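## Task

Make every tray pocket of the turntable end up with exactly one small part (block, cylinder or plug) in it. Parts may be released into a chute in the turntable lid from just above its rim. A pocket lines up under a chute only briefly: pressing the green button turns the table a quarter turn counter-clockwise (viewed from above), and 4.1 s after the press a pocket passes beneath each chute. A press only registers if the table is at rest (the lid-edge strips glow white during turning) and the button is held down briefly; release it before pressing again. Only 5 quarter turns can be triggered. The turntable must be at rest at the end. Arm bases in metres and facing in degrees counter-clockwise from +x: arm1 x=+0.63 y=-0.09 z=+0.74 facing -133; arm2 x=-0.01 y=+0.63 z=+0.81 facing -48; arm3 x=-0.63 y=+0.00 z=+0.80 facing +50; arm4 x=+0.07 y=-0.63 z=+0.75 facing +132. Finish with grippers open and arms moved away; anything held in place only by a robot does not count.

## Robot and tools

Setup. Four identical i2rt Big YAM arms (arm1, arm2, arm3, arm4) stand around a turntable. Each has six revolute joints, a two-finger gripper and a wrist camera; with joints 1 and 6 at 0 and the hand level and pointing ahead, that camera sits on the hand and views the fingertips. Reach is about 1.0 m from the joint-1 axis. Two fixed room cameras, cam_corner and cam_top, also give views. Loose objects may occasionally get a small push from outside.

Frame. One shared world frame, origin on the floor, +z up, units metres. The hand point is midway between the fingertips; its z axis runs along the fingers and the fingers close along its y axis. Base positions and facings of the arms are listed in the task text.

execute_actions. Argument actions is a list holding exactly one action, or empty (empty just returns state and pictures). The action is an object keyed by arm name; each arm gets a joints object with any of joint1_rad ... joint6_rad (radians) and gripper_m (metres). All values are absolute joint targets, not offsets. All named motions start together and may finish at different times; each joint moves at its own speed, so the hand can sweep wide between postures. Ranges: joint1_rad -2.879 to 2.879 (rotation about the base, positive counter-clockwise from above, 0 = arm extends the way its base faces); joint2_rad 0 to 3.141 (shoulder, 0 = upper arm roughly level pointing back, increasing lifts it up and over forward); joint3_rad 0 to 3.019 (elbow, 0 = folded, increasing opens); joint4_rad -1.692 to 1.57 (hand pitch, positive tilts fingers up); joint5_rad -1.57 to 1.57 (hand yaw, positive to the arm's right); joint6_rad -2.094 to 2.094 (hand roll, positive clockwise viewed from behind); gripper_m 0 to 0.093 (fingertip gap; grip force roughly 50 to 62 N per pad, lower on some). Done tolerances: ±0.045, ±0.14, ±0.09, ±0.055, ±0.03, ±0.035, ±0.003. An action runs at most 15 s. An unknown key or out-of-range number rejects the whole call with no motion. Joints or arms you omit may keep pushing toward older targets. Optional cameras: list of names (arm1_cam_wrist ... arm4_cam_wrist, cam_corner, cam_top, or all); omitted/null/["all"] gives all, [] gives none. The pictures line lists cameras in image order.

wait: seconds from 0 to 10; commands nothing, scene keeps running, returns state and images.

zoom_image: camera name plus region [x0, y0, x1, y1] in pixels of that camera's latest full image (origin top-left, images 504x504, region at most 504 by 504).

finished_scene: scene number of the current scene; ends it irreversibly and reports success. The result of the end must already hold without the robot.

Reading results. joint_status tells how each commanded motion ended: off_target (stopped short, may still push), contact_stop or time_out (old target dropped, joint holds where it stopped; but after time_out a joint can keep a target within 0.375, 0.375, 0.113, 0.225, 0.075, 0.3 rad of its position for joints 1-6 and keep pushing, and will move on if freed). "joint command not followed", usually with a cause line, means the self/inter-arm clearance check withheld that arm's joint targets (its gripper target still runs); affected joints show not_followed and may be retried on every later action until valid targets are given. on_its_own lists things the call did not command; "held at" is the held target, not the actual position. Sending a joint its reported position relieves pushing. Targets very near the current position may not move it. Loaded joints sag. MOTOR HOT appears from 85 °C; at 100 °C an OVER-TEMPERATURE FAULT drops the arm (motors and gripper go limp until cooled) and joints show limit_stop_at_motor_heat; resend targets afterwards. A reported stop cancels the remaining execute_actions, wait and finished_scene calls in that reply.

Cautions. The arms do not stop on contact and can press hard; sustained pushing heats motors. Robot-to-robot hard pressing ends the run, and hard hits can too; the clearance check may be late and ignores fingers, gripper housings and wrist cameras, and no state line reports arm contact. Objects touching robots are fine. Never knock items out of the work area. Avoid dropping, slipping, slamming and heavy pushing. The simulation keeps running while you compose a reply, with the robot holding its last command, so timing of button presses and releases into chutes must account for that delay. Faster robot motion is better.

Each tool is called after "Request:" as name(argument=value, ...) on one line, values as JSON.

## Session

Request:
execute_actions(actions=[])

Scene clock: 0.00 s.
Motor temperatures (°C, as the motors report them): arm1=[32 33 33 35 34 35] | arm2=[34 32 34 34 32 33] | arm3=[32 35 35 35 33 32] | arm4=[34 33 32 35 32 34]
arm1.joint_positions: joint1_rad=+0.268 joint2_rad=+0.435 joint3_rad=+1.449 joint4_rad=-1.532 joint5_rad=+0.010 joint6_rad=-0.014 gripper_m=+0.094
arm1.joint_status: not commanded
arm1.hand: x=+0.5645 y=-0.1884 z=+1.2948 quat_wxyz=(-0.262, -0.738, -0.449, +0.430) (m; scene frame)
arm2.joint_positions: joint1_rad=-0.647 joint2_rad=+0.453 joint3_rad=+1.452 joint4_rad=-1.551 joint5_rad=-0.002 joint6_rad=+0.014 gripper_m=+0.094
arm2.joint_status: not commanded
arm2.hand: x=+0.0019 y=+0.5061 z=+1.3642 quat_wxyz=(-0.362, -0.591, -0.641, +0.330) (m; scene frame)
arm3.joint_positions: joint1_rad=+0.604 joint2_rad=+0.448 joint3_rad=+1.469 joint4_rad=-1.544 joint5_rad=+0.012 joint6_rad=-0.002 gripper_m=+0.095
arm3.joint_status: not commanded
arm3.hand: x=-0.6094 y=+0.1191 z=+1.3631 quat_wxyz=(-0.373, +0.578, -0.641, -0.340) (m; scene frame)
arm4.joint_positions: joint1_rad=-0.105 joint2_rad=+0.440 joint3_rad=+1.468 joint4_rad=-1.539 joint5_rad=-0.007 joint6_rad=+0.009 gripper_m=+0.094
arm4.joint_status: not commanded
arm4.hand: x=+0.0034 y=-0.5331 z=+1.3119 quat_wxyz=(-0.223, +0.769, -0.391, -0.454) (m; scene frame)
pictures: arm1_cam_wrist, arm2_cam_wrist, arm3_cam_wrist, arm4_cam_wrist, cam_corner, cam_top
Images, in order (width x height): arm1_cam_wrist 504x504, arm2_cam_wrist 504x504, arm3_cam_wrist 504x504, arm4_cam_wrist 504x504, cam_corner 504x504, cam_top 504x504.

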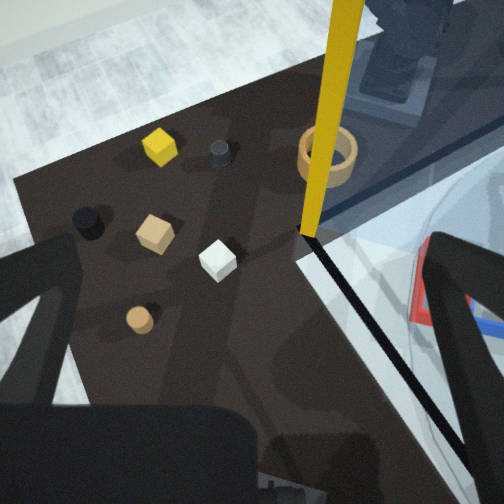

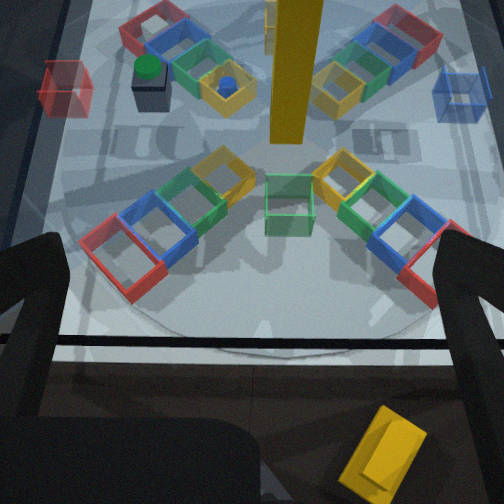

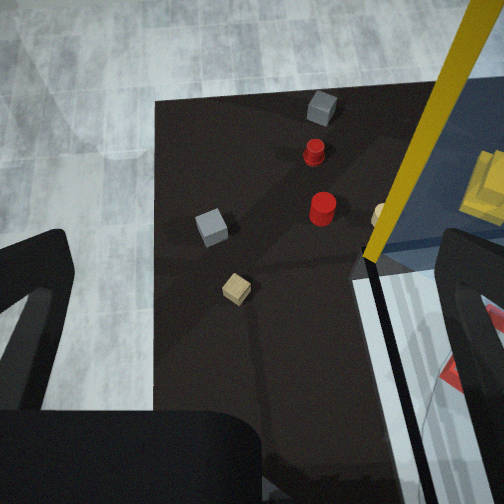

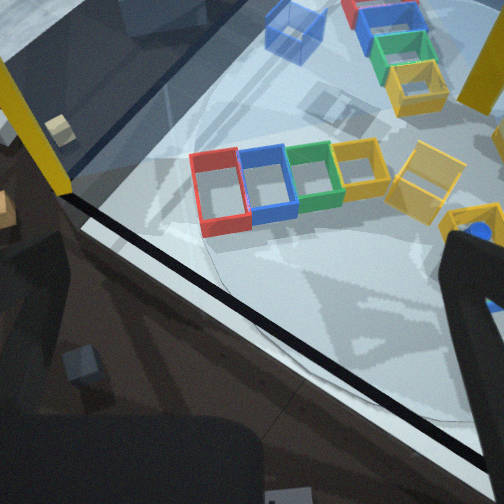

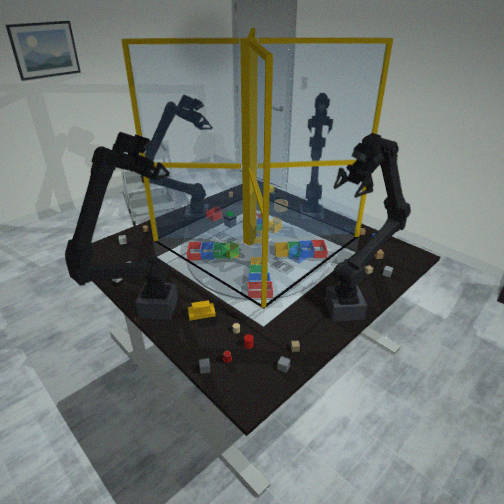

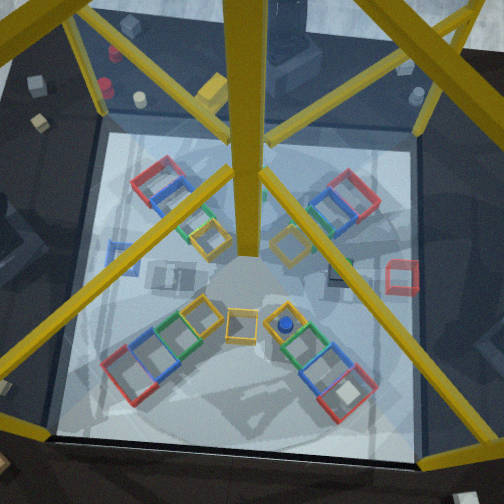

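Request:
execute_actions(actions=[{"arm1":{"joints":{"joint4_rad":-0.6}},"arm2":{"joints":{"joint3_rad":0.9}},"arm3":{"joints":{"joint2_rad":1.0}},"arm4":{"joints":{"joint2_rad":1.0,"joint3_rad":1.0,"joint4_rad":-1.57}}}], cameras=["cam_top"])

Scene clock: 59.50 s.
Motor temperatures (°C, as the motors report them): arm1=[32 34 36 36 34 35] | arm2=[34 33 38 35 32 33] | arm3=[32 35 38 35 33 32] | arm4=[34 34 36 36 32 34]
arm1.joint_positions: joint1_rad=+0.268 joint2_rad=+0.435 joint3_rad=+1.449 joint4_rad=-0.623 joint5_rad=+0.010 joint6_rad=-0.014 gripper_m=+0.094
arm1.joint_status: all done
arm1.hand: x=+0.5552 y=-0.1984 z=+1.5104 quat_wxyz=(-0.430, -0.478, -0.283, +0.712) (m; scene frame)
arm2.joint_positions: joint1_rad=-0.647 joint2_rad=+0.456 joint3_rad=+0.899 joint4_rad=-1.551 joint5_rad=-0.002 joint6_rad=+0.014 gripper_m=+0.094
arm2.joint_status: all done
arm2.hand: x=+0.0036 y=+0.4656 z=+1.1171 quat_wxyz=(-0.170, -0.661, -0.714, +0.157) (m; scene frame)
arm3.joint_positions: joint1_rad=+0.604 joint2_rad=+1.002 joint3_rad=+1.469 joint4_rad=-1.544 joint5_rad=+0.012 joint6_rad=-0.002 gripper_m=+0.095
arm3.joint_status: all done
arm3.hand: x=-0.5917 y=+0.3297 z=+1.2481 quat_wxyz=(-0.184, +0.651, -0.717, -0.168) (m; scene frame)
arm4.joint_positions: joint1_rad=-0.105 joint2_rad=+1.008 joint3_rad=+0.991 joint4_rad=-1.564 joint5_rad=-0.007 joint6_rad=+0.009 gripper_m=+0.094
arm4.joint_status: all done
arm4.hand: x=-0.0779 y=-0.4234 z=+0.9864 quat_wxyz=(+0.006, +0.890, -0.455, +0.003) (m; scene frame)
pictures: cam_top
Images, in order (width x height): cam_top 504x504.

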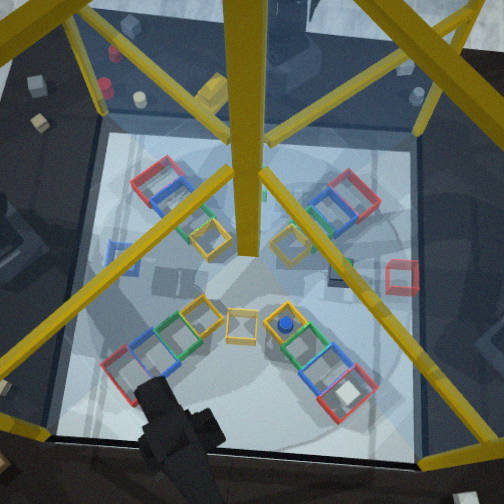

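Request:
execute_actions(actions=[{"arm1":{"joints":{"joint1_rad":-1.105,"joint2_rad":1.0,"joint3_rad":1.1,"joint4_rad":-1.57}},"arm2":{"joints":{"joint1_rad":-0.703,"joint2_rad":1.0,"joint3_rad":1.1,"joint4_rad":-1.57}},"arm3":{"joints":{"joint1_rad":-0.883,"joint2_rad":1.0,"joint3_rad":1.1,"joint4_rad":-1.57}},"arm4":{"joints":{"joint1_rad":-0.503,"joint2_rad":1.0,"joint3_rad":1.1,"joint4_rad":-1.57}}}])

Scene clock: 168.33 s.
Motor temperatures (°C, as the motors report them): arm1=[32 34 37 36 34 35] | arm2=[34 33 42 34 32 33] | arm3=[32 35 41 35 33 32] | arm4=[34 34 41 35 32 34]
arm1.joint_positions: joint1_rad=-1.101 joint2_rad=+1.007 joint3_rad=+1.099 joint4_rad=-1.554 joint5_rad=+0.010 joint6_rad=-0.021 gripper_m=+0.094
arm1.joint_status: all done
arm1.hand: x=+0.3537 y=-0.0044 z=+1.0138 quat_wxyz=(+0.009, -0.991, +0.127, +0.046) (m; scene frame)
arm2.joint_positions: joint1_rad=-0.699 joint2_rad=+1.003 joint3_rad=+1.083 joint4_rad=-1.564 joint5_rad=-0.002 joint6_rad=+0.014 gripper_m=+0.094
arm2.joint_status: all done
arm2.hand: x=-0.0011 y=+0.3541 z=+1.0875 quat_wxyz=(-0.031, -0.698, -0.715, +0.033) (m; scene frame)
arm3.joint_positions: joint1_rad=-0.881 joint2_rad=+1.006 joint3_rad=+1.098 joint4_rad=-1.553 joint5_rad=+0.012 joint6_rad=-0.002 gripper_m=+0.095
arm3.joint_status: all done
arm3.hand: x=-0.3429 y=-0.0035 z=+1.0777 quat_wxyz=(-0.049, -0.002, -0.999, +0.001) (m; scene frame)
arm4.joint_positions: joint1_rad=-0.497 joint2_rad=+1.008 joint3_rad=+1.048 joint4_rad=-1.564 joint5_rad=-0.007 joint6_rad=+0.009 gripper_m=+0.094
arm4.joint_status: all done
arm4.hand: x=+0.0092 y=-0.3674 z=+1.0082 quat_wxyz=(-0.011, +0.785, -0.620, -0.020) (m; scene frame)
pictures: arm1_cam_wrist, arm2_cam_wrist, arm3_cam_wrist, arm4_cam_wrist, cam_corner, cam_top
Images, in order (width x height): arm1_cam_wrist 504x504, arm2_cam_wrist 504x504, arm3_cam_wrist 504x504, arm4_cam_wrist 504x504, cam_corner 504x504, cam_top 504x504.

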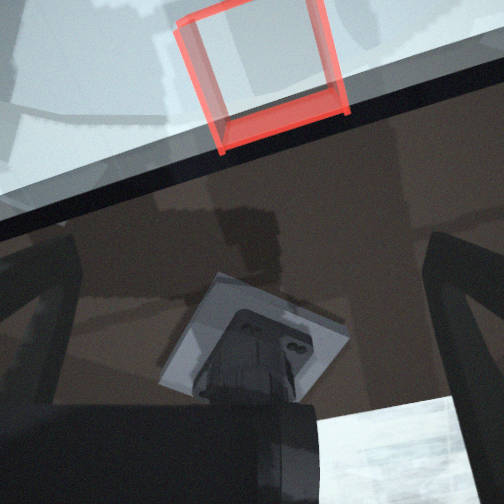

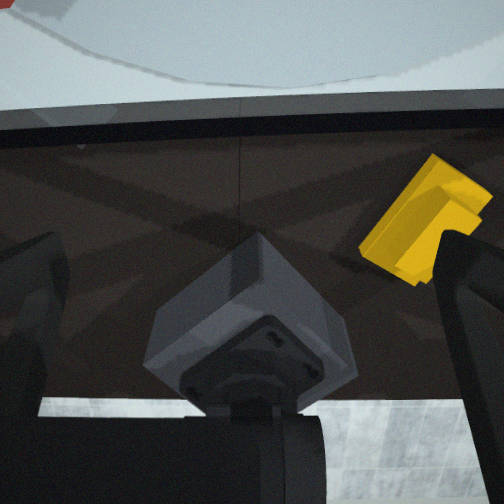

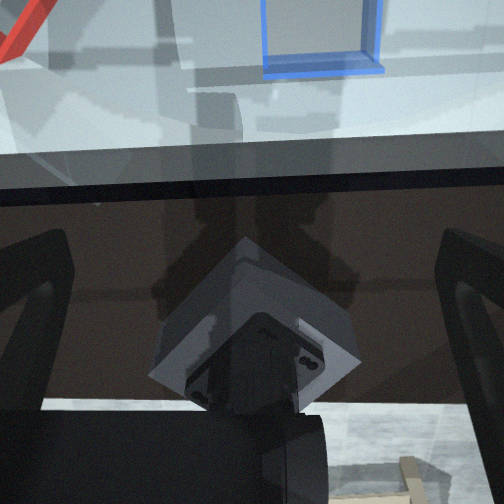

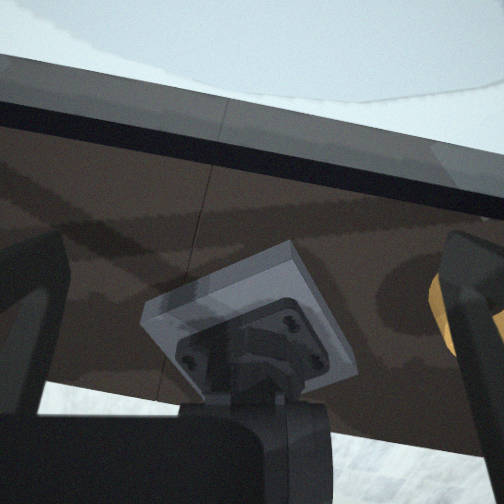

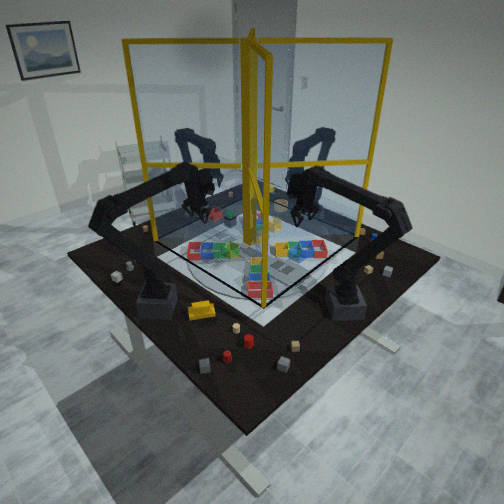

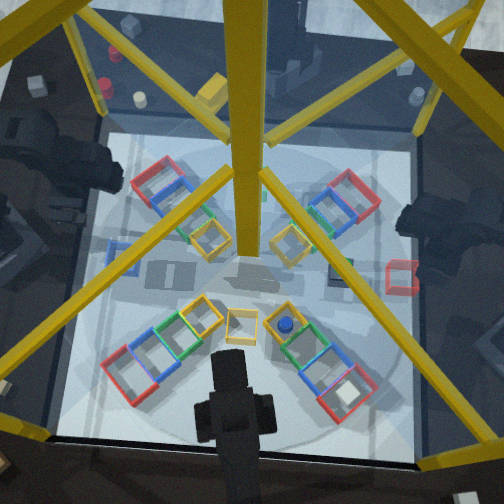

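Request:
zoom_image(camera="arm1_cam_wrist", region=[130, 0, 400, 280])

Request:
zoom_image(camera="cam_top", region=[252, 150, 504, 402])

Request:
zoom_image(camera="cam_corner", region=[130, 160, 390, 330])

Region (130, 0, 400, 280) of arm1_cam_wrist's 504x504 image, scaled by 1.800, with more detail than that image has; it fills the left 486 columns of this view, and the rest is white.

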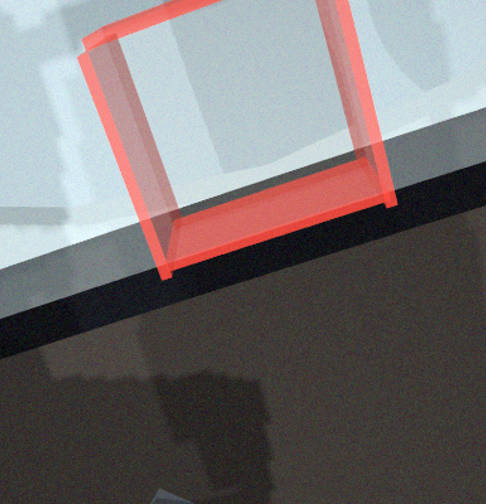

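Region (252, 150, 504, 402) of cam_top's 504x504 image, scaled by 2.000, with more detail than that image has.

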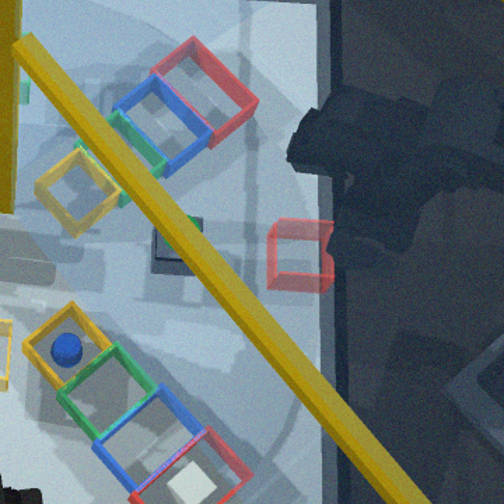

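Region (130, 160, 390, 330) of cam_corner's 504x504 image, scaled by 1.938, with more detail than that image has; it fills the top 330 rows of this view, and the rest is white.

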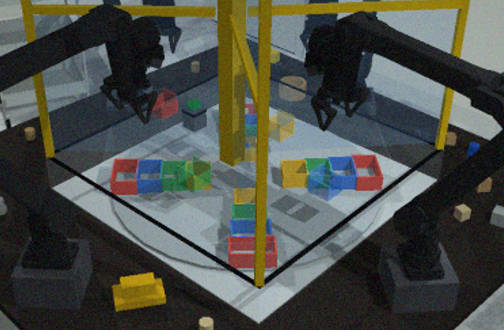

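Request:
execute_actions(actions=[{"arm1":{"joints":{"joint1_rad":-1.085,"joint2_rad":0.823,"joint3_rad":0.786,"joint4_rad":-1.01}},"arm2":{"joints":{"joint1_rad":-0.71,"joint2_rad":1.24,"joint3_rad":0.852,"joint4_rad":-0.659}},"arm3":{"joints":{"joint1_rad":-0.878,"joint2_rad":1.028,"joint3_rad":0.726,"joint4_rad":-0.745}},"arm4":{"joints":{"joint1_rad":-0.596,"joint2_rad":1.356,"joint3_rad":1.128,"joint4_rad":-0.819}}}])

Scene clock: 235.30 s.
Motor temperatures (°C, as the motors report them): arm1=[32 34 40 35 34 35] | arm2=[34 33 45 34 32 33] | arm3=[32 36 41 35 33 32] | arm4=[34 34 47 35 32 34]
arm1.joint_positions: joint1_rad=-1.095 joint2_rad=+0.815 joint3_rad=+0.792 joint4_rad=-1.031 joint5_rad=+0.010 joint6_rad=-0.021 gripper_m=+0.094
arm1.joint_status: all done
arm1.hand: x=+0.3237 y=+0.0015 z=+0.9656 quat_wxyz=(+0.038, -0.961, +0.121, +0.245) (m; scene frame)
arm2.joint_positions: joint1_rad=-0.703 joint2_rad=+1.242 joint3_rad=+0.835 joint4_rad=-0.675 joint5_rad=-0.002 joint6_rad=+0.014 gripper_m=+0.094
arm2.joint_status: all done
arm2.hand: x=+0.0019 y=+0.2007 z=+0.9591 quat_wxyz=(-0.175, -0.678, -0.693, +0.171) (m; scene frame)
arm3.joint_positions: joint1_rad=-0.881 joint2_rad=+1.026 joint3_rad=+0.722 joint4_rad=-0.770 joint5_rad=+0.012 joint6_rad=-0.002 gripper_m=+0.095
arm3.joint_status: all done
arm3.hand: x=-0.2628 y=-0.0027 z=+0.9577 quat_wxyz=(-0.240, -0.004, -0.971, +0.002) (m; scene frame)
arm4.joint_positions: joint1_rad=-0.592 joint2_rad=+1.375 joint3_rad=+1.084 joint4_rad=-0.834 joint5_rad=-0.007 joint6_rad=+0.009 gripper_m=+0.094
arm4.joint_status: all done
arm4.hand: x=+0.0025 y=-0.1485 z=+0.9347 quat_wxyz=(-0.140, +0.736, -0.640, -0.170) (m; scene frame)
pictures: arm1_cam_wrist, arm2_cam_wrist, arm3_cam_wrist, arm4_cam_wrist, cam_corner, cam_top
Images, in order (width x height): arm1_cam_wrist 504x504, arm2_cam_wrist 504x504, arm3_cam_wrist 504x504, arm4_cam_wrist 504x504, cam_corner 504x504, cam_top 504x504.

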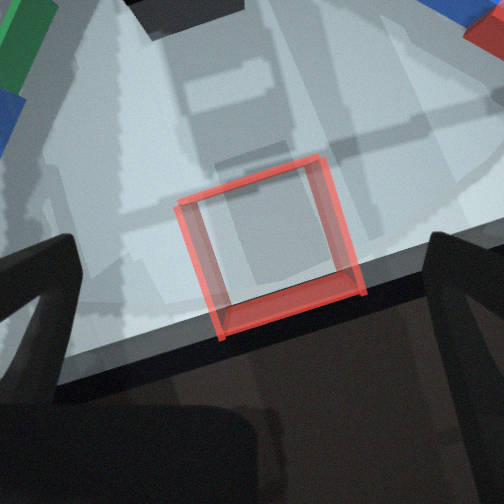

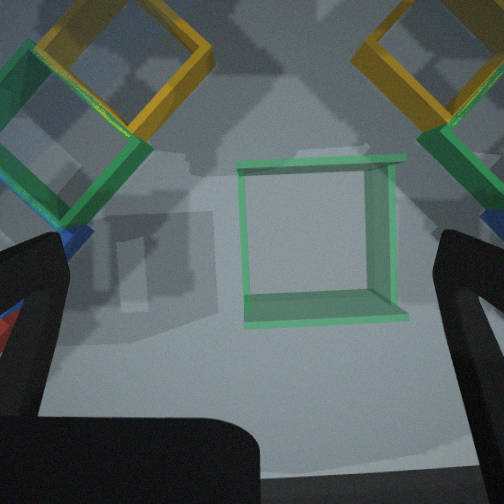

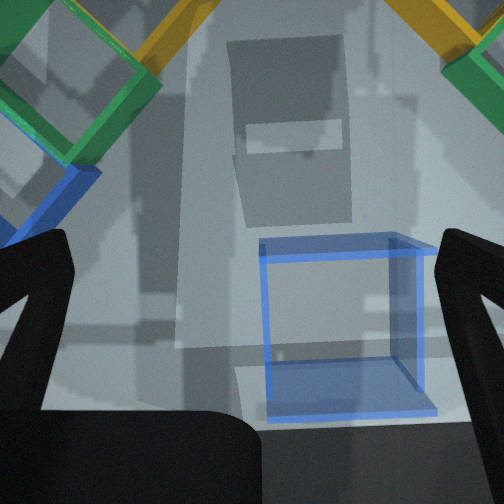

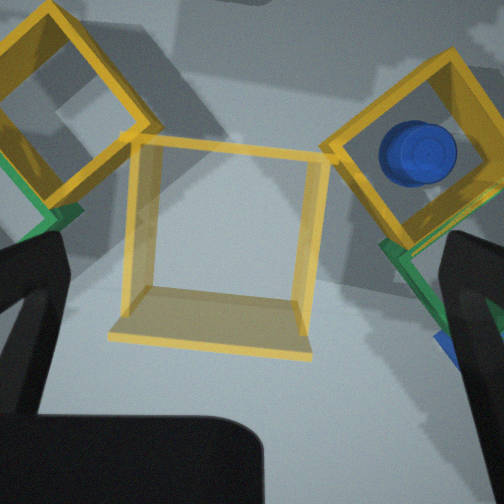

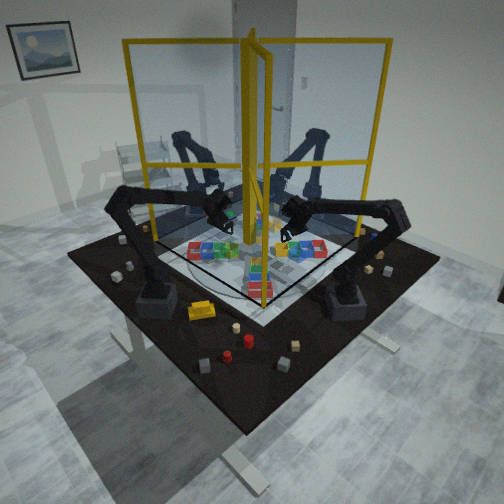

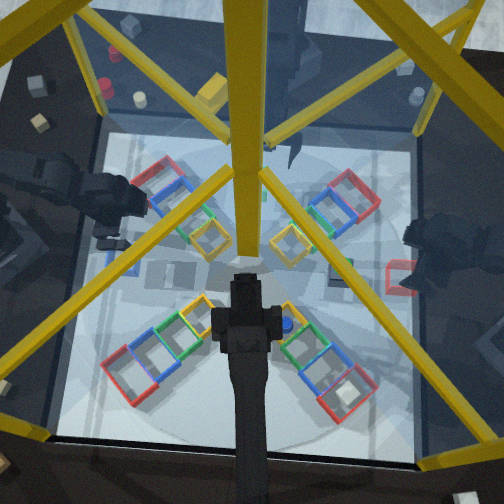

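Request:
zoom_image(camera="arm2_cam_wrist", region=[0, 120, 504, 420])

Request:
zoom_image(camera="arm2_cam_wrist", region=[210, 130, 430, 350])

Region (0, 120, 504, 420) of arm2_cam_wrist's 504x504 image, scaled by 1.000; it fills the top 300 rows of this view, and the rest is white.

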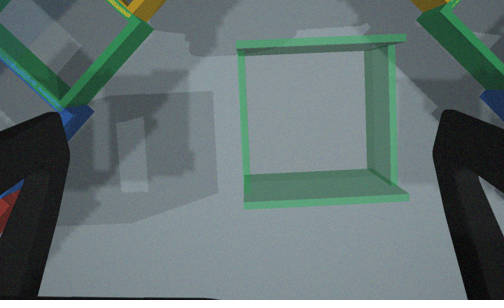

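Region (210, 130, 430, 350) of arm2_cam_wrist's 504x504 image, scaled by 2.291, with more detail than that image has.

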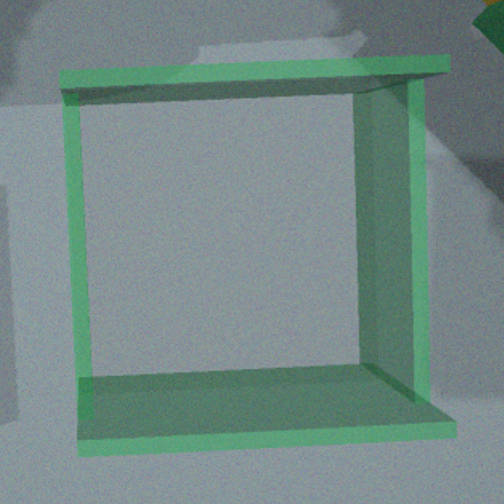

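Request:
zoom_image(camera="arm4_cam_wrist", region=[90, 110, 350, 370])

Request:
zoom_image(camera="cam_corner", region=[180, 180, 340, 280])

Region (90, 110, 350, 370) of arm4_cam_wrist's 504x504 image, scaled by 1.938, with more detail than that image has.

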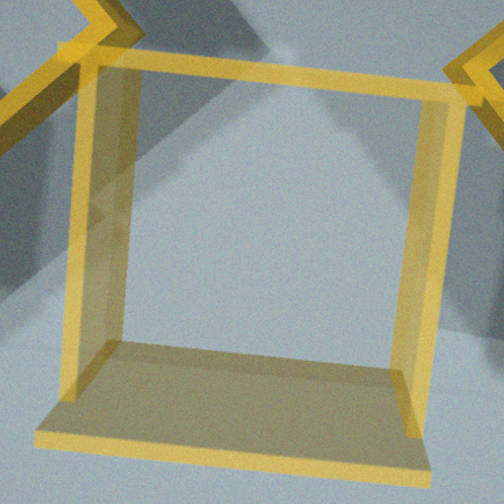

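Region (180, 180, 340, 280) of cam_corner's 504x504 image, scaled by 3.150, with more detail than that image has; it fills the top 315 rows of this view, and the rest is white.

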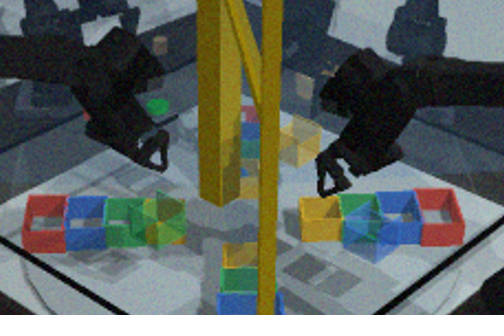

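Request:
execute_actions(actions=[{"arm1":{"joints":{"joint1_rad":-1.13,"joint2_rad":0.742,"joint3_rad":0.805,"joint4_rad":-1.013}},"arm2":{"joints":{"joint1_rad":-0.775,"joint2_rad":1.137,"joint3_rad":0.827,"joint4_rad":-0.64}},"arm3":{"joints":{"joint1_rad":-0.99,"joint2_rad":0.87,"joint3_rad":0.692,"joint4_rad":-0.77}},"arm4":{"joints":{"joint1_rad":-0.568,"joint2_rad":1.258,"joint3_rad":1.12,"joint4_rad":-0.785}}}], cameras=["arm1_cam_wrist","arm2_cam_wrist","arm3_cam_wrist","arm4_cam_wrist"])

Scene clock: 324.73 s.
Motor temperatures (°C, as the motors report them): arm1=[32 34 41 36 34 35] | arm2=[34 34 47 35 32 33] | arm3=[32 36 43 35 33 32] | arm4=[34 36 50 36 32 34]
arm1.joint_positions: joint1_rad=-1.123 joint2_rad=+0.737 joint3_rad=+0.792 joint4_rad=-1.031 joint5_rad=+0.010 joint6_rad=-0.021 gripper_m=+0.094
arm1.joint_status: all done
arm1.hand: x=+0.3342 y=+0.0078 z=+0.9883 quat_wxyz=(+0.047, -0.949, +0.134, +0.282) (m; scene frame)
arm2.joint_positions: joint1_rad=-0.778 joint2_rad=+1.125 joint3_rad=+0.827 joint4_rad=-0.653 joint5_rad=-0.002 joint6_rad=+0.014 gripper_m=+0.094
arm2.joint_status: all done
arm2.hand: x=-0.0297 y=+0.2035 z=+1.0059 quat_wxyz=(-0.213, -0.690, -0.655, +0.222) (m; scene frame)
arm3.joint_positions: joint1_rad=-0.990 joint2_rad=+0.861 joint3_rad=+0.687 joint4_rad=-0.770 joint5_rad=+0.012 joint6_rad=-0.002 gripper_m=+0.095
arm3.joint_status: all done
arm3.hand: x=-0.2830 y=-0.0410 z=+0.9956 quat_wxyz=(-0.302, -0.057, -0.952, +0.019) (m; scene frame)
arm4.joint_positions: joint1_rad=-0.579 joint2_rad=+1.251 joint3_rad=+1.084 joint4_rad=-0.799 joint5_rad=-0.007 joint6_rad=+0.009 gripper_m=+0.094
arm4.joint_status: all done
arm4.hand: x=-0.0032 y=-0.1523 z=+0.9967 quat_wxyz=(-0.189, +0.725, -0.621, -0.230) (m; scene frame)
pictures: arm1_cam_wrist, arm2_cam_wrist, arm3_cam_wrist, arm4_cam_wrist
Images, in order (width x height): arm1_cam_wrist 504x504, arm2_cam_wrist 504x504, arm3_cam_wrist 504x504, arm4_cam_wrist 504x504.

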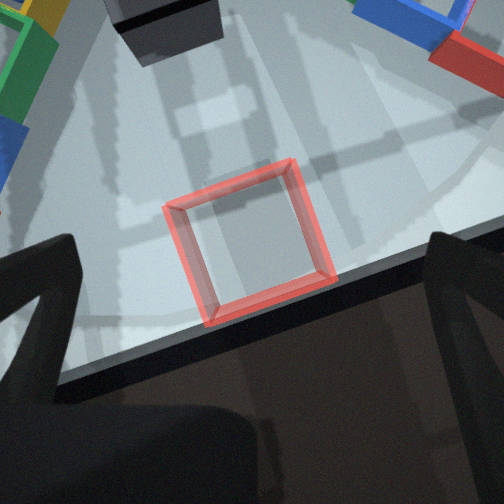

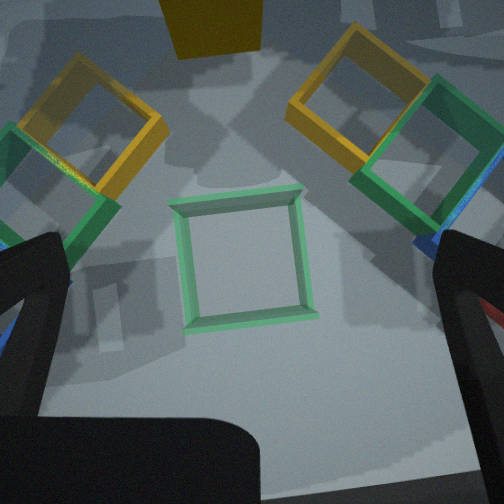

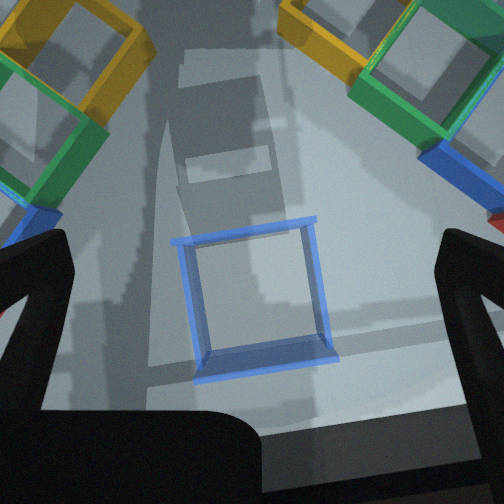

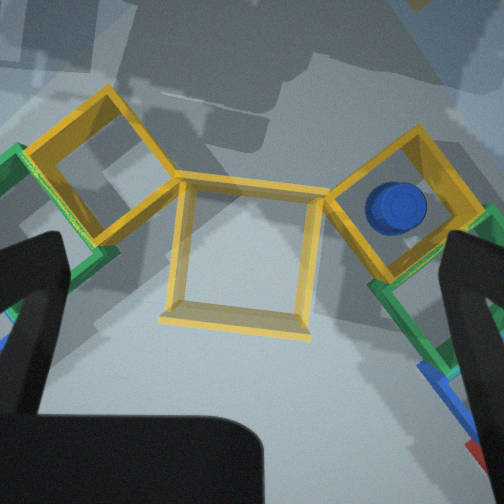

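Request:
execute_actions(actions=[{"arm1":{"joints":{"gripper_m":0.03}},"arm2":{"joints":{"gripper_m":0.03}},"arm3":{"joints":{"gripper_m":0.06}},"arm4":{"joints":{"gripper_m":0.0}}}], cameras=["arm1_cam_wrist"])

Request:
execute_actions(actions=[], cameras=[])

Request:
execute_actions(actions=[{"arm1":{"joints":{"gripper_m":0.05}}}], cameras=[])

Request:
execute_actions(actions=[{"arm2":{"joints":{"gripper_m":0.04}}}], cameras=[])

Request:
wait(seconds=0.2)

Scene clock: 361.20 s.
Motor temperatures (°C, as the motors report them): arm1=[32 34 43 36 34 35] | arm2=[34 34 47 35 32 33] | arm3=[32 35 43 35 33 32] | arm4=[34 35 51 36 32 34]
arm1.joint_positions: joint1_rad=-1.123 joint2_rad=+0.737 joint3_rad=+0.792 joint4_rad=-1.031 joint5_rad=+0.010 joint6_rad=-0.021 gripper_m=+0.030
arm1.joint_status: all done
arm1.hand: x=+0.3342 y=+0.0078 z=+0.9883 quat_wxyz=(+0.047, -0.949, +0.134, +0.282) (m; scene frame)
arm2.joint_positions: joint1_rad=-0.778 joint2_rad=+1.125 joint3_rad=+0.827 joint4_rad=-0.653 joint5_rad=-0.002 joint6_rad=+0.014 gripper_m=+0.030
arm2.joint_status: all done
arm2.hand: x=-0.0297 y=+0.2035 z=+1.0059 quat_wxyz=(-0.213, -0.690, -0.655, +0.222) (m; scene frame)
arm3.joint_positions: joint1_rad=-0.990 joint2_rad=+0.861 joint3_rad=+0.687 joint4_rad=-0.770 joint5_rad=+0.012 joint6_rad=-0.002 gripper_m=+0.060
arm3.joint_status: all done
arm3.hand: x=-0.2830 y=-0.0410 z=+0.9956 quat_wxyz=(-0.302, -0.057, -0.952, +0.019) (m; scene frame)
arm4.joint_positions: joint1_rad=-0.579 joint2_rad=+1.251 joint3_rad=+1.084 joint4_rad=-0.799 joint5_rad=-0.007 joint6_rad=+0.009 gripper_m=+0.000
arm4.joint_status: all done
arm4.hand: x=-0.0032 y=-0.1523 z=+0.9967 quat_wxyz=(-0.189, +0.725, -0.621, -0.230) (m; scene frame)
pictures: arm1_cam_wrist
Images, in order (width x height): arm1_cam_wrist 504x504.

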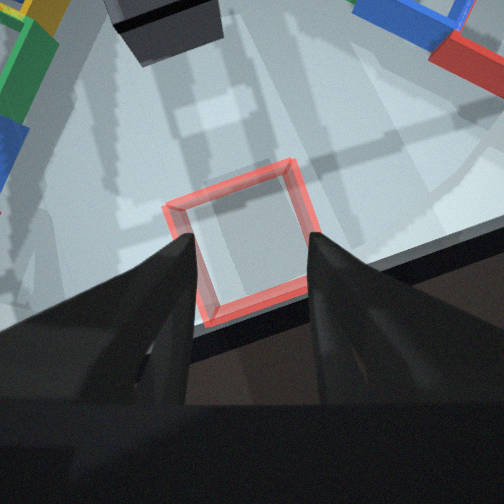

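Scene clock: 361.20 s.
Motor temperatures (°C, as the motors report them): arm1=[32 34 43 36 34 35] | arm2=[34 34 47 35 32 33] | arm3=[32 35 43 35 33 32] | arm4=[34 35 51 36 32 34]
arm1.joint_positions: joint1_rad=-1.123 joint2_rad=+0.737 joint3_rad=+0.792 joint4_rad=-1.031 joint5_rad=+0.010 joint6_rad=-0.021 gripper_m=+0.030
arm1.joint_status: all done
arm1.hand: x=+0.3342 y=+0.0078 z=+0.9883 quat_wxyz=(+0.047, -0.949, +0.134, +0.282) (m; scene frame)
arm2.joint_positions: joint1_rad=-0.778 joint2_rad=+1.125 joint3_rad=+0.827 joint4_rad=-0.653 joint5_rad=-0.002 joint6_rad=+0.014 gripper_m=+0.030
arm2.joint_status: all done
arm2.hand: x=-0.0297 y=+0.2035 z=+1.0059 quat_wxyz=(-0.213, -0.690, -0.655, +0.222) (m; scene frame)
arm3.joint_positions: joint1_rad=-0.990 joint2_rad=+0.861 joint3_rad=+0.687 joint4_rad=-0.770 joint5_rad=+0.012 joint6_rad=-0.002 gripper_m=+0.060
arm3.joint_status: all done
arm3.hand: x=-0.2830 y=-0.0410 z=+0.9956 quat_wxyz=(-0.302, -0.057, -0.952, +0.019) (m; scene frame)
arm4.joint_positions: joint1_rad=-0.579 joint2_rad=+1.251 joint3_rad=+1.084 joint4_rad=-0.799 joint5_rad=-0.007 joint6_rad=+0.009 gripper_m=+0.000
arm4.joint_status: all done
arm4.hand: x=-0.0032 y=-0.1523 z=+0.9967 quat_wxyz=(-0.189, +0.725, -0.621, -0.230) (m; scene frame)
pictures: none
No camera images: the call's "cameras" was empty. Leave "cameras" out to get every camera's image.

Scene clock: 361.67 s.
Motor temperatures (°C, as the motors report them): arm1=[32 34 43 36 34 35] | arm2=[34 34 47 35 32 33] | arm3=[32 35 43 35 33 32] | arm4=[34 35 51 36 32 34]
arm1.joint_positions: joint1_rad=-1.123 joint2_rad=+0.737 joint3_rad=+0.792 joint4_rad=-1.031 joint5_rad=+0.010 joint6_rad=-0.021 gripper_m=+0.050
arm1.joint_status: all done
arm1.hand: x=+0.3342 y=+0.0078 z=+0.9883 quat_wxyz=(+0.047, -0.949, +0.134, +0.282) (m; scene frame)
arm2.joint_positions: joint1_rad=-0.778 joint2_rad=+1.125 joint3_rad=+0.827 joint4_rad=-0.653 joint5_rad=-0.002 joint6_rad=+0.014 gripper_m=+0.030
arm2.joint_status: not commanded
arm2.hand: x=-0.0297 y=+0.2035 z=+1.0059 quat_wxyz=(-0.213, -0.690, -0.655, +0.222) (m; scene frame)
arm3.joint_positions: joint1_rad=-0.990 joint2_rad=+0.861 joint3_rad=+0.687 joint4_rad=-0.770 joint5_rad=+0.012 joint6_rad=-0.002 gripper_m=+0.060
arm3.joint_status: not commanded
arm3.hand: x=-0.2830 y=-0.0410 z=+0.9956 quat_wxyz=(-0.302, -0.057, -0.952, +0.019) (m; scene frame)
arm4.joint_positions: joint1_rad=-0.579 joint2_rad=+1.251 joint3_rad=+1.084 joint4_rad=-0.799 joint5_rad=-0.007 joint6_rad=+0.009 gripper_m=+0.000
arm4.joint_status: not commanded
arm4.hand: x=-0.0032 y=-0.1523 z=+0.9967 quat_wxyz=(-0.189, +0.725, -0.621, -0.230) (m; scene frame)
pictures: none
No camera images: the call's "cameras" was empty. Leave "cameras" out to get every camera's image.

Scene clock: 362.10 s.
Motor temperatures (°C, as the motors report them): arm1=[32 34 43 36 34 35] | arm2=[34 34 47 35 32 33] | arm3=[32 35 43 35 33 32] | arm4=[34 35 51 36 32 34]
arm1.joint_positions: joint1_rad=-1.123 joint2_rad=+0.737 joint3_rad=+0.792 joint4_rad=-1.031 joint5_rad=+0.010 joint6_rad=-0.021 gripper_m=+0.050
arm1.joint_status: not commanded
arm1.hand: x=+0.3342 y=+0.0078 z=+0.9883 quat_wxyz=(+0.047, -0.949, +0.134, +0.282) (m; scene frame)
arm2.joint_positions: joint1_rad=-0.778 joint2_rad=+1.125 joint3_rad=+0.827 joint4_rad=-0.653 joint5_rad=-0.002 joint6_rad=+0.014 gripper_m=+0.040
arm2.joint_status: all done
arm2.hand: x=-0.0297 y=+0.2035 z=+1.0059 quat_wxyz=(-0.213, -0.690, -0.655, +0.222) (m; scene frame)
arm3.joint_positions: joint1_rad=-0.990 joint2_rad=+0.861 joint3_rad=+0.687 joint4_rad=-0.770 joint5_rad=+0.012 joint6_rad=-0.002 gripper_m=+0.060
arm3.joint_status: not commanded
arm3.hand: x=-0.2830 y=-0.0410 z=+0.9956 quat_wxyz=(-0.302, -0.057, -0.952, +0.019) (m; scene frame)
arm4.joint_positions: joint1_rad=-0.579 joint2_rad=+1.251 joint3_rad=+1.084 joint4_rad=-0.799 joint5_rad=-0.007 joint6_rad=+0.009 gripper_m=+0.000
arm4.joint_status: not commanded
arm4.hand: x=-0.0032 y=-0.1523 z=+0.9967 quat_wxyz=(-0.189, +0.725, -0.621, -0.230) (m; scene frame)
pictures: none
No camera images: the call's "cameras" was empty. Leave "cameras" out to get every camera's image.

Scene clock: 362.30 s.
Motor temperatures (°C, as the motors report them): arm1=[32 34 43 36 34 35] | arm2=[34 34 47 35 32 33] | arm3=[32 35 43 35 33 32] | arm4=[34 35 51 36 32 34]
arm1.joint_positions: joint1_rad=-1.123 joint2_rad=+0.737 joint3_rad=+0.792 joint4_rad=-1.031 joint5_rad=+0.010 joint6_rad=-0.021 gripper_m=+0.050
arm1.joint_status: not commanded
arm1.hand: x=+0.3342 y=+0.0078 z=+0.9883 quat_wxyz=(+0.047, -0.949, +0.134, +0.282) (m; scene frame)
arm2.joint_positions: joint1_rad=-0.778 joint2_rad=+1.125 joint3_rad=+0.827 joint4_rad=-0.653 joint5_rad=-0.002 joint6_rad=+0.014 gripper_m=+0.040
arm2.joint_status: all done
arm2.hand: x=-0.0297 y=+0.2035 z=+1.0059 quat_wxyz=(-0.213, -0.690, -0.655, +0.222) (m; scene frame)
arm3.joint_positions: joint1_rad=-0.990 joint2_rad=+0.861 joint3_rad=+0.687 joint4_rad=-0.770 joint5_rad=+0.012 joint6_rad=-0.002 gripper_m=+0.060
arm3.joint_status: not commanded
arm3.hand: x=-0.2830 y=-0.0410 z=+0.9956 quat_wxyz=(-0.302, -0.057, -0.952, +0.019) (m; scene frame)
arm4.joint_positions: joint1_rad=-0.579 joint2_rad=+1.251 joint3_rad=+1.084 joint4_rad=-0.799 joint5_rad=-0.007 joint6_rad=+0.009 gripper_m=+0.000
arm4.joint_status: not commanded
arm4.hand: x=-0.0032 y=-0.1523 z=+0.9967 quat_wxyz=(-0.189, +0.725, -0.621, -0.230) (m; scene frame)
wait: 0.20 s; no rest
pictures: arm1_cam_wrist, arm2_cam_wrist, arm3_cam_wrist, arm4_cam_wrist, cam_corner, cam_top
Images, in order (width x height): arm1_cam_wrist 504x504, arm2_cam_wrist 504x504, arm3_cam_wrist 504x504, arm4_cam_wrist 504x504, cam_corner 504x504, cam_top 504x504.

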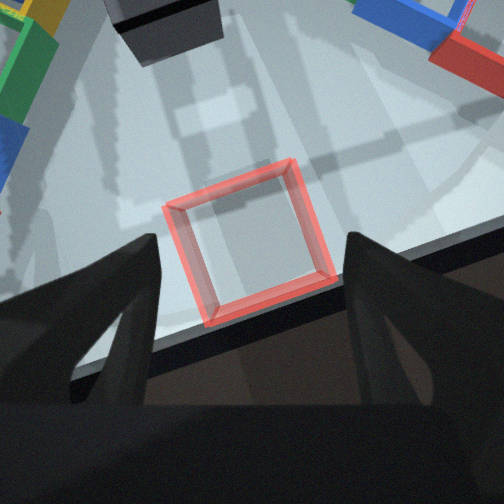

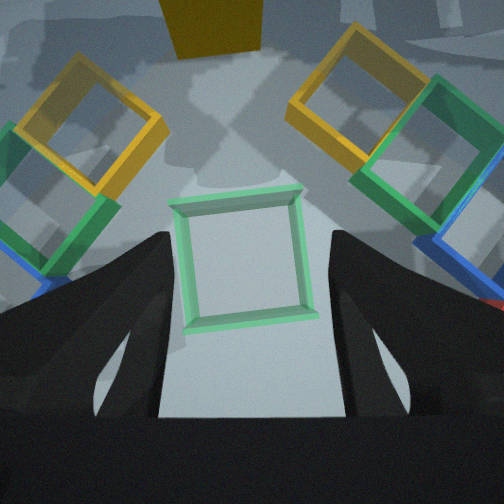

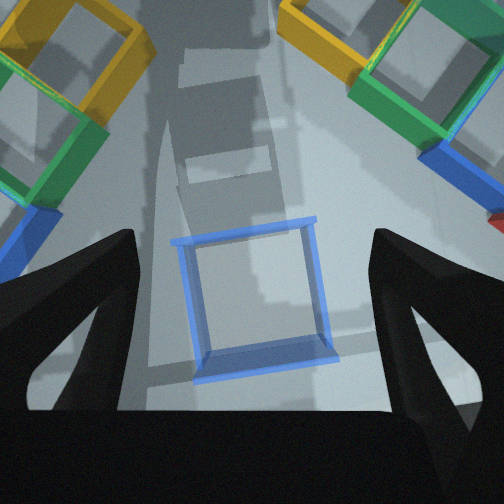

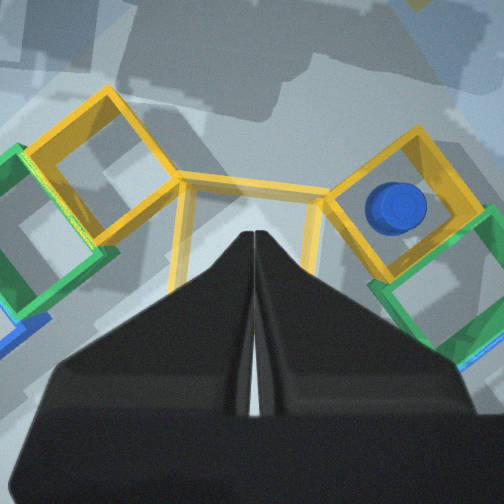

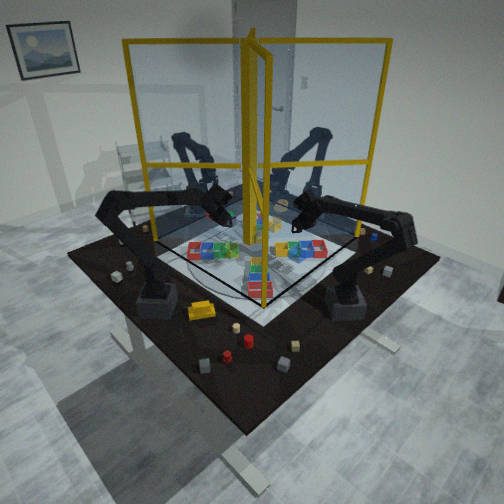

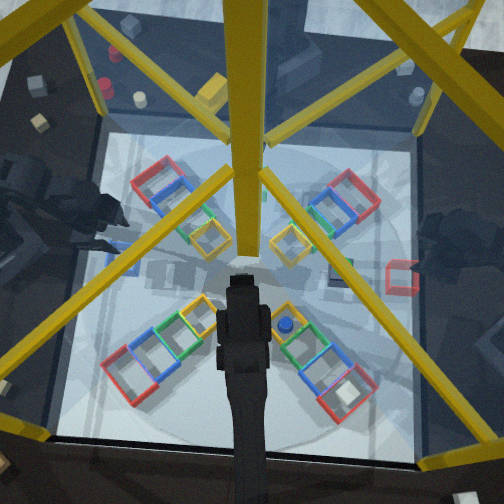

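Request:
execute_actions(actions=[{"arm1":{"joints":{"joint1_rad":0.55,"joint2_rad":0.7,"joint3_rad":0.85,"joint4_rad":-1.1,"gripper_m":0.09}},"arm2":{"joints":{"joint2_rad":0.7,"joint3_rad":0.85,"joint4_rad":-1.1,"gripper_m":0.09}},"arm3":{"joints":{"joint1_rad":0.56,"joint2_rad":0.7,"joint3_rad":0.85,"joint4_rad":-1.1,"gripper_m":0.09}},"arm4":{"joints":{"joint2_rad":0.7,"joint3_rad":0.85,"joint4_rad":-1.1,"gripper_m":0.09}}}], cameras=[])

Request:
execute_actions(actions=[{"arm1":{"joints":{"joint2_rad":1.0,"joint3_rad":1.15,"joint4_rad":-1.1}},"arm2":{"joints":{"joint1_rad":0.75}},"arm3":{"joints":{"joint2_rad":1.0,"joint3_rad":1.15,"joint4_rad":-1.1}},"arm4":{"joints":{"joint1_rad":0.75}}}], cameras=["arm1_cam_wrist","arm3_cam_wrist","cam_top","cam_corner"])

Request:
execute_actions(actions=[{"arm2":{"joints":{"joint2_rad":1.1,"joint3_rad":1.25,"joint4_rad":-1.1}},"arm4":{"joints":{"joint2_rad":1.1,"joint3_rad":1.25,"joint4_rad":-1.1}}}], cameras=["arm2_cam_wrist","arm4_cam_wrist"])

Scene clock: 399.00 s.
Motor temperatures (°C, as the motors report them): arm1=[32 34 45 36 34 35] | arm2=[34 34 48 35 32 33] | arm3=[32 35 44 35 33 32] | arm4=[34 35 51 36 32 34]
arm1.joint_positions: joint1_rad=+0.545 joint2_rad=+0.705 joint3_rad=+0.797 joint4_rad=-1.081 joint5_rad=+0.009 joint6_rad=-0.020 gripper_m=+0.090
arm1.joint_status: all done
arm1.hand: x=+0.5667 y=-0.3703 z=+0.9999 quat_wxyz=(-0.184, -0.737, -0.611, +0.224) (m; scene frame)
arm2.joint_positions: joint1_rad=-0.778 joint2_rad=+0.694 joint3_rad=+0.827 joint4_rad=-1.088 joint5_rad=-0.002 joint6_rad=+0.014 gripper_m=+0.090
arm2.joint_status: all done
arm2.hand: x=-0.0236 y=+0.3368 z=+1.0908 quat_wxyz=(-0.211, -0.691, -0.656, +0.221) (m; scene frame)
arm3.joint_positions: joint1_rad=+0.556 joint2_rad=+0.694 joint3_rad=+0.815 joint4_rad=-1.083 joint5_rad=+0.011 joint6_rad=-0.002 gripper_m=+0.090
arm3.joint_status: all done
arm3.hand: x=-0.5837 y=+0.2913 z=+1.0755 quat_wxyz=(-0.229, +0.623, -0.720, -0.200) (m; scene frame)
arm4.joint_positions: joint1_rad=-0.579 joint2_rad=+0.691 joint3_rad=+0.855 joint4_rad=-1.094 joint5_rad=-0.007 joint6_rad=+0.009 gripper_m=+0.090
arm4.joint_status: all done
arm4.hand: x=+0.0267 y=-0.3363 z=+1.0408 quat_wxyz=(-0.200, +0.721, -0.618, -0.243) (m; scene frame)
pictures: none
No camera images: the call's "cameras" was empty. Leave "cameras" out to get every camera's image.

Scene clock: 400.77 s.
Motor temperatures (°C, as the motors report them): arm1=[32 34 45 36 34 35] | arm2=[34 33 48 35 32 33] | arm3=[32 35 45 35 33 32] | arm4=[34 35 51 36 32 34]
arm1.joint_positions: joint1_rad=+0.545 joint2_rad=+0.999 joint3_rad=+1.100 joint4_rad=-1.088 joint5_rad=+0.009 joint6_rad=-0.020 gripper_m=+0.090
arm1.joint_status: all done
arm1.hand: x=+0.5468 y=-0.4645 z=+1.0623 quat_wxyz=(-0.184, -0.736, -0.611, +0.225) (m; scene frame)
arm2.joint_positions: joint1_rad=+0.748 joint2_rad=+0.695 joint3_rad=+0.827 joint4_rad=-1.088 joint5_rad=-0.003 joint6_rad=+0.014 gripper_m=+0.090
arm2.joint_status: all done
arm2.hand: x=+0.2825 y=+0.6058 z=+1.0869 quat_wxyz=(-0.299, -0.047, -0.953, +0.012) (m; scene frame)
arm3.joint_positions: joint1_rad=+0.556 joint2_rad=+1.000 joint3_rad=+1.093 joint4_rad=-1.090 joint5_rad=+0.011 joint6_rad=-0.002 gripper_m=+0.090
arm3.joint_status: all done
arm3.hand: x=-0.5701 y=+0.3841 z=+1.1215 quat_wxyz=(-0.216, +0.627, -0.724, -0.189) (m; scene frame)
arm4.joint_positions: joint1_rad=+0.742 joint2_rad=+0.693 joint3_rad=+0.855 joint4_rad=-1.094 joint5_rad=-0.007 joint6_rad=+0.009 gripper_m=+0.090
arm4.joint_status: all done
arm4.hand: x=-0.2213 y=-0.6040 z=+1.0408 quat_wxyz=(-0.008, +0.948, -0.045, -0.314) (m; scene frame)
pictures: arm1_cam_wrist, arm3_cam_wrist, cam_corner, cam_top
Images, in order (width x height): arm1_cam_wrist 504x504, arm3_cam_wrist 504x504, cam_corner 504x504, cam_top 504x504.

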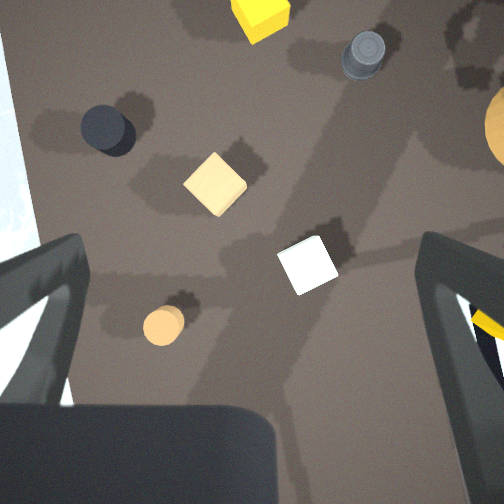

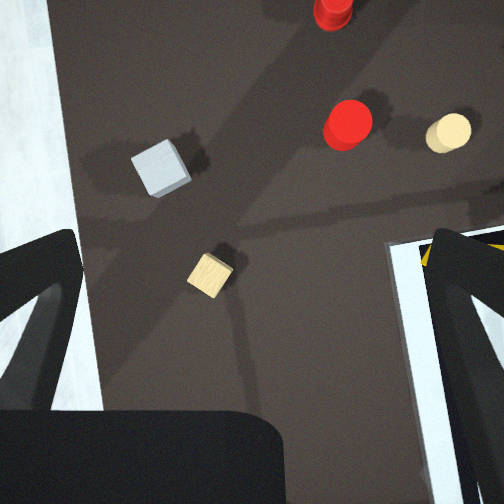

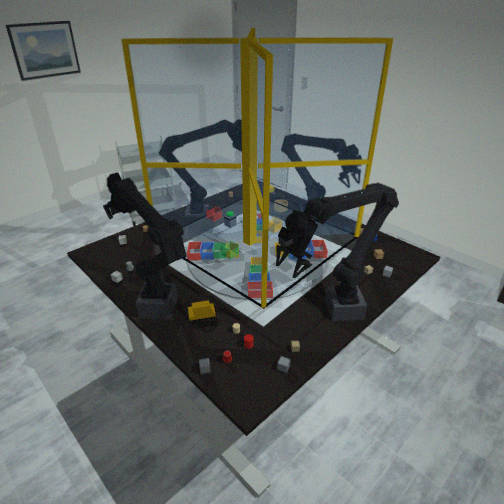

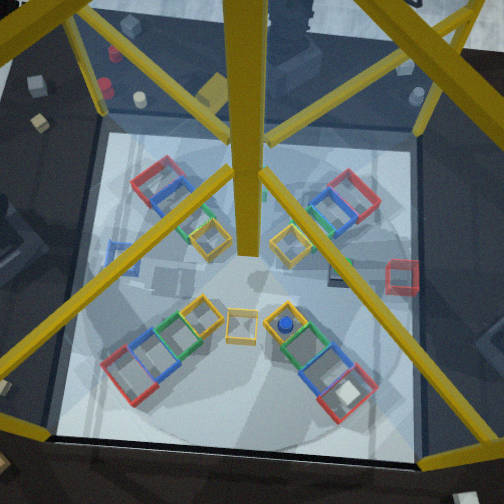

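Scene clock: 401.93 s.
Motor temperatures (°C, as the motors report them): arm1=[32 34 46 36 34 35] | arm2=[34 33 48 35 32 33] | arm3=[32 35 45 35 33 32] | arm4=[34 35 51 36 32 34]
arm1.joint_positions: joint1_rad=+0.545 joint2_rad=+0.999 joint3_rad=+1.100 joint4_rad=-1.088 joint5_rad=+0.009 joint6_rad=-0.020 gripper_m=+0.090
arm1.joint_status: not commanded
arm1.hand: x=+0.5468 y=-0.4645 z=+1.0623 quat_wxyz=(-0.184, -0.736, -0.611, +0.225) (m; scene frame)
arm2.joint_positions: joint1_rad=+0.748 joint2_rad=+1.100 joint3_rad=+1.206 joint4_rad=-1.095 joint5_rad=-0.003 joint6_rad=+0.014 gripper_m=+0.090
arm2.joint_status: all done
arm2.hand: x=+0.4130 y=+0.5948 z=+1.1448 quat_wxyz=(-0.283, -0.047, -0.958, +0.012) (m; scene frame)
arm3.joint_positions: joint1_rad=+0.556 joint2_rad=+1.000 joint3_rad=+1.093 joint4_rad=-1.090 joint5_rad=+0.011 joint6_rad=-0.002 gripper_m=+0.090
arm3.joint_status: not commanded
arm3.hand: x=-0.5701 y=+0.3841 z=+1.1215 quat_wxyz=(-0.216, +0.627, -0.724, -0.189) (m; scene frame)
arm4.joint_positions: joint1_rad=+0.742 joint2_rad=+1.100 joint3_rad=+1.186 joint4_rad=-1.103 joint5_rad=-0.007 joint6_rad=+0.009 gripper_m=+0.090
arm4.joint_status: all done
arm4.hand: x=-0.3441 y=-0.5930 z=+1.0746 quat_wxyz=(-0.007, +0.961, -0.046, -0.274) (m; scene frame)
pictures: arm2_cam_wrist, arm4_cam_wrist
Images, in order (width x height): arm2_cam_wrist 504x504, arm4_cam_wrist 504x504.

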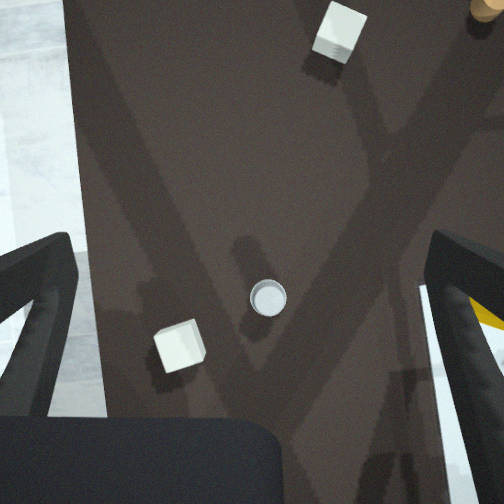

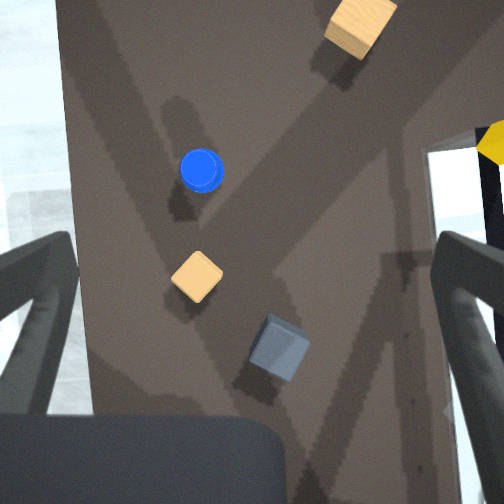

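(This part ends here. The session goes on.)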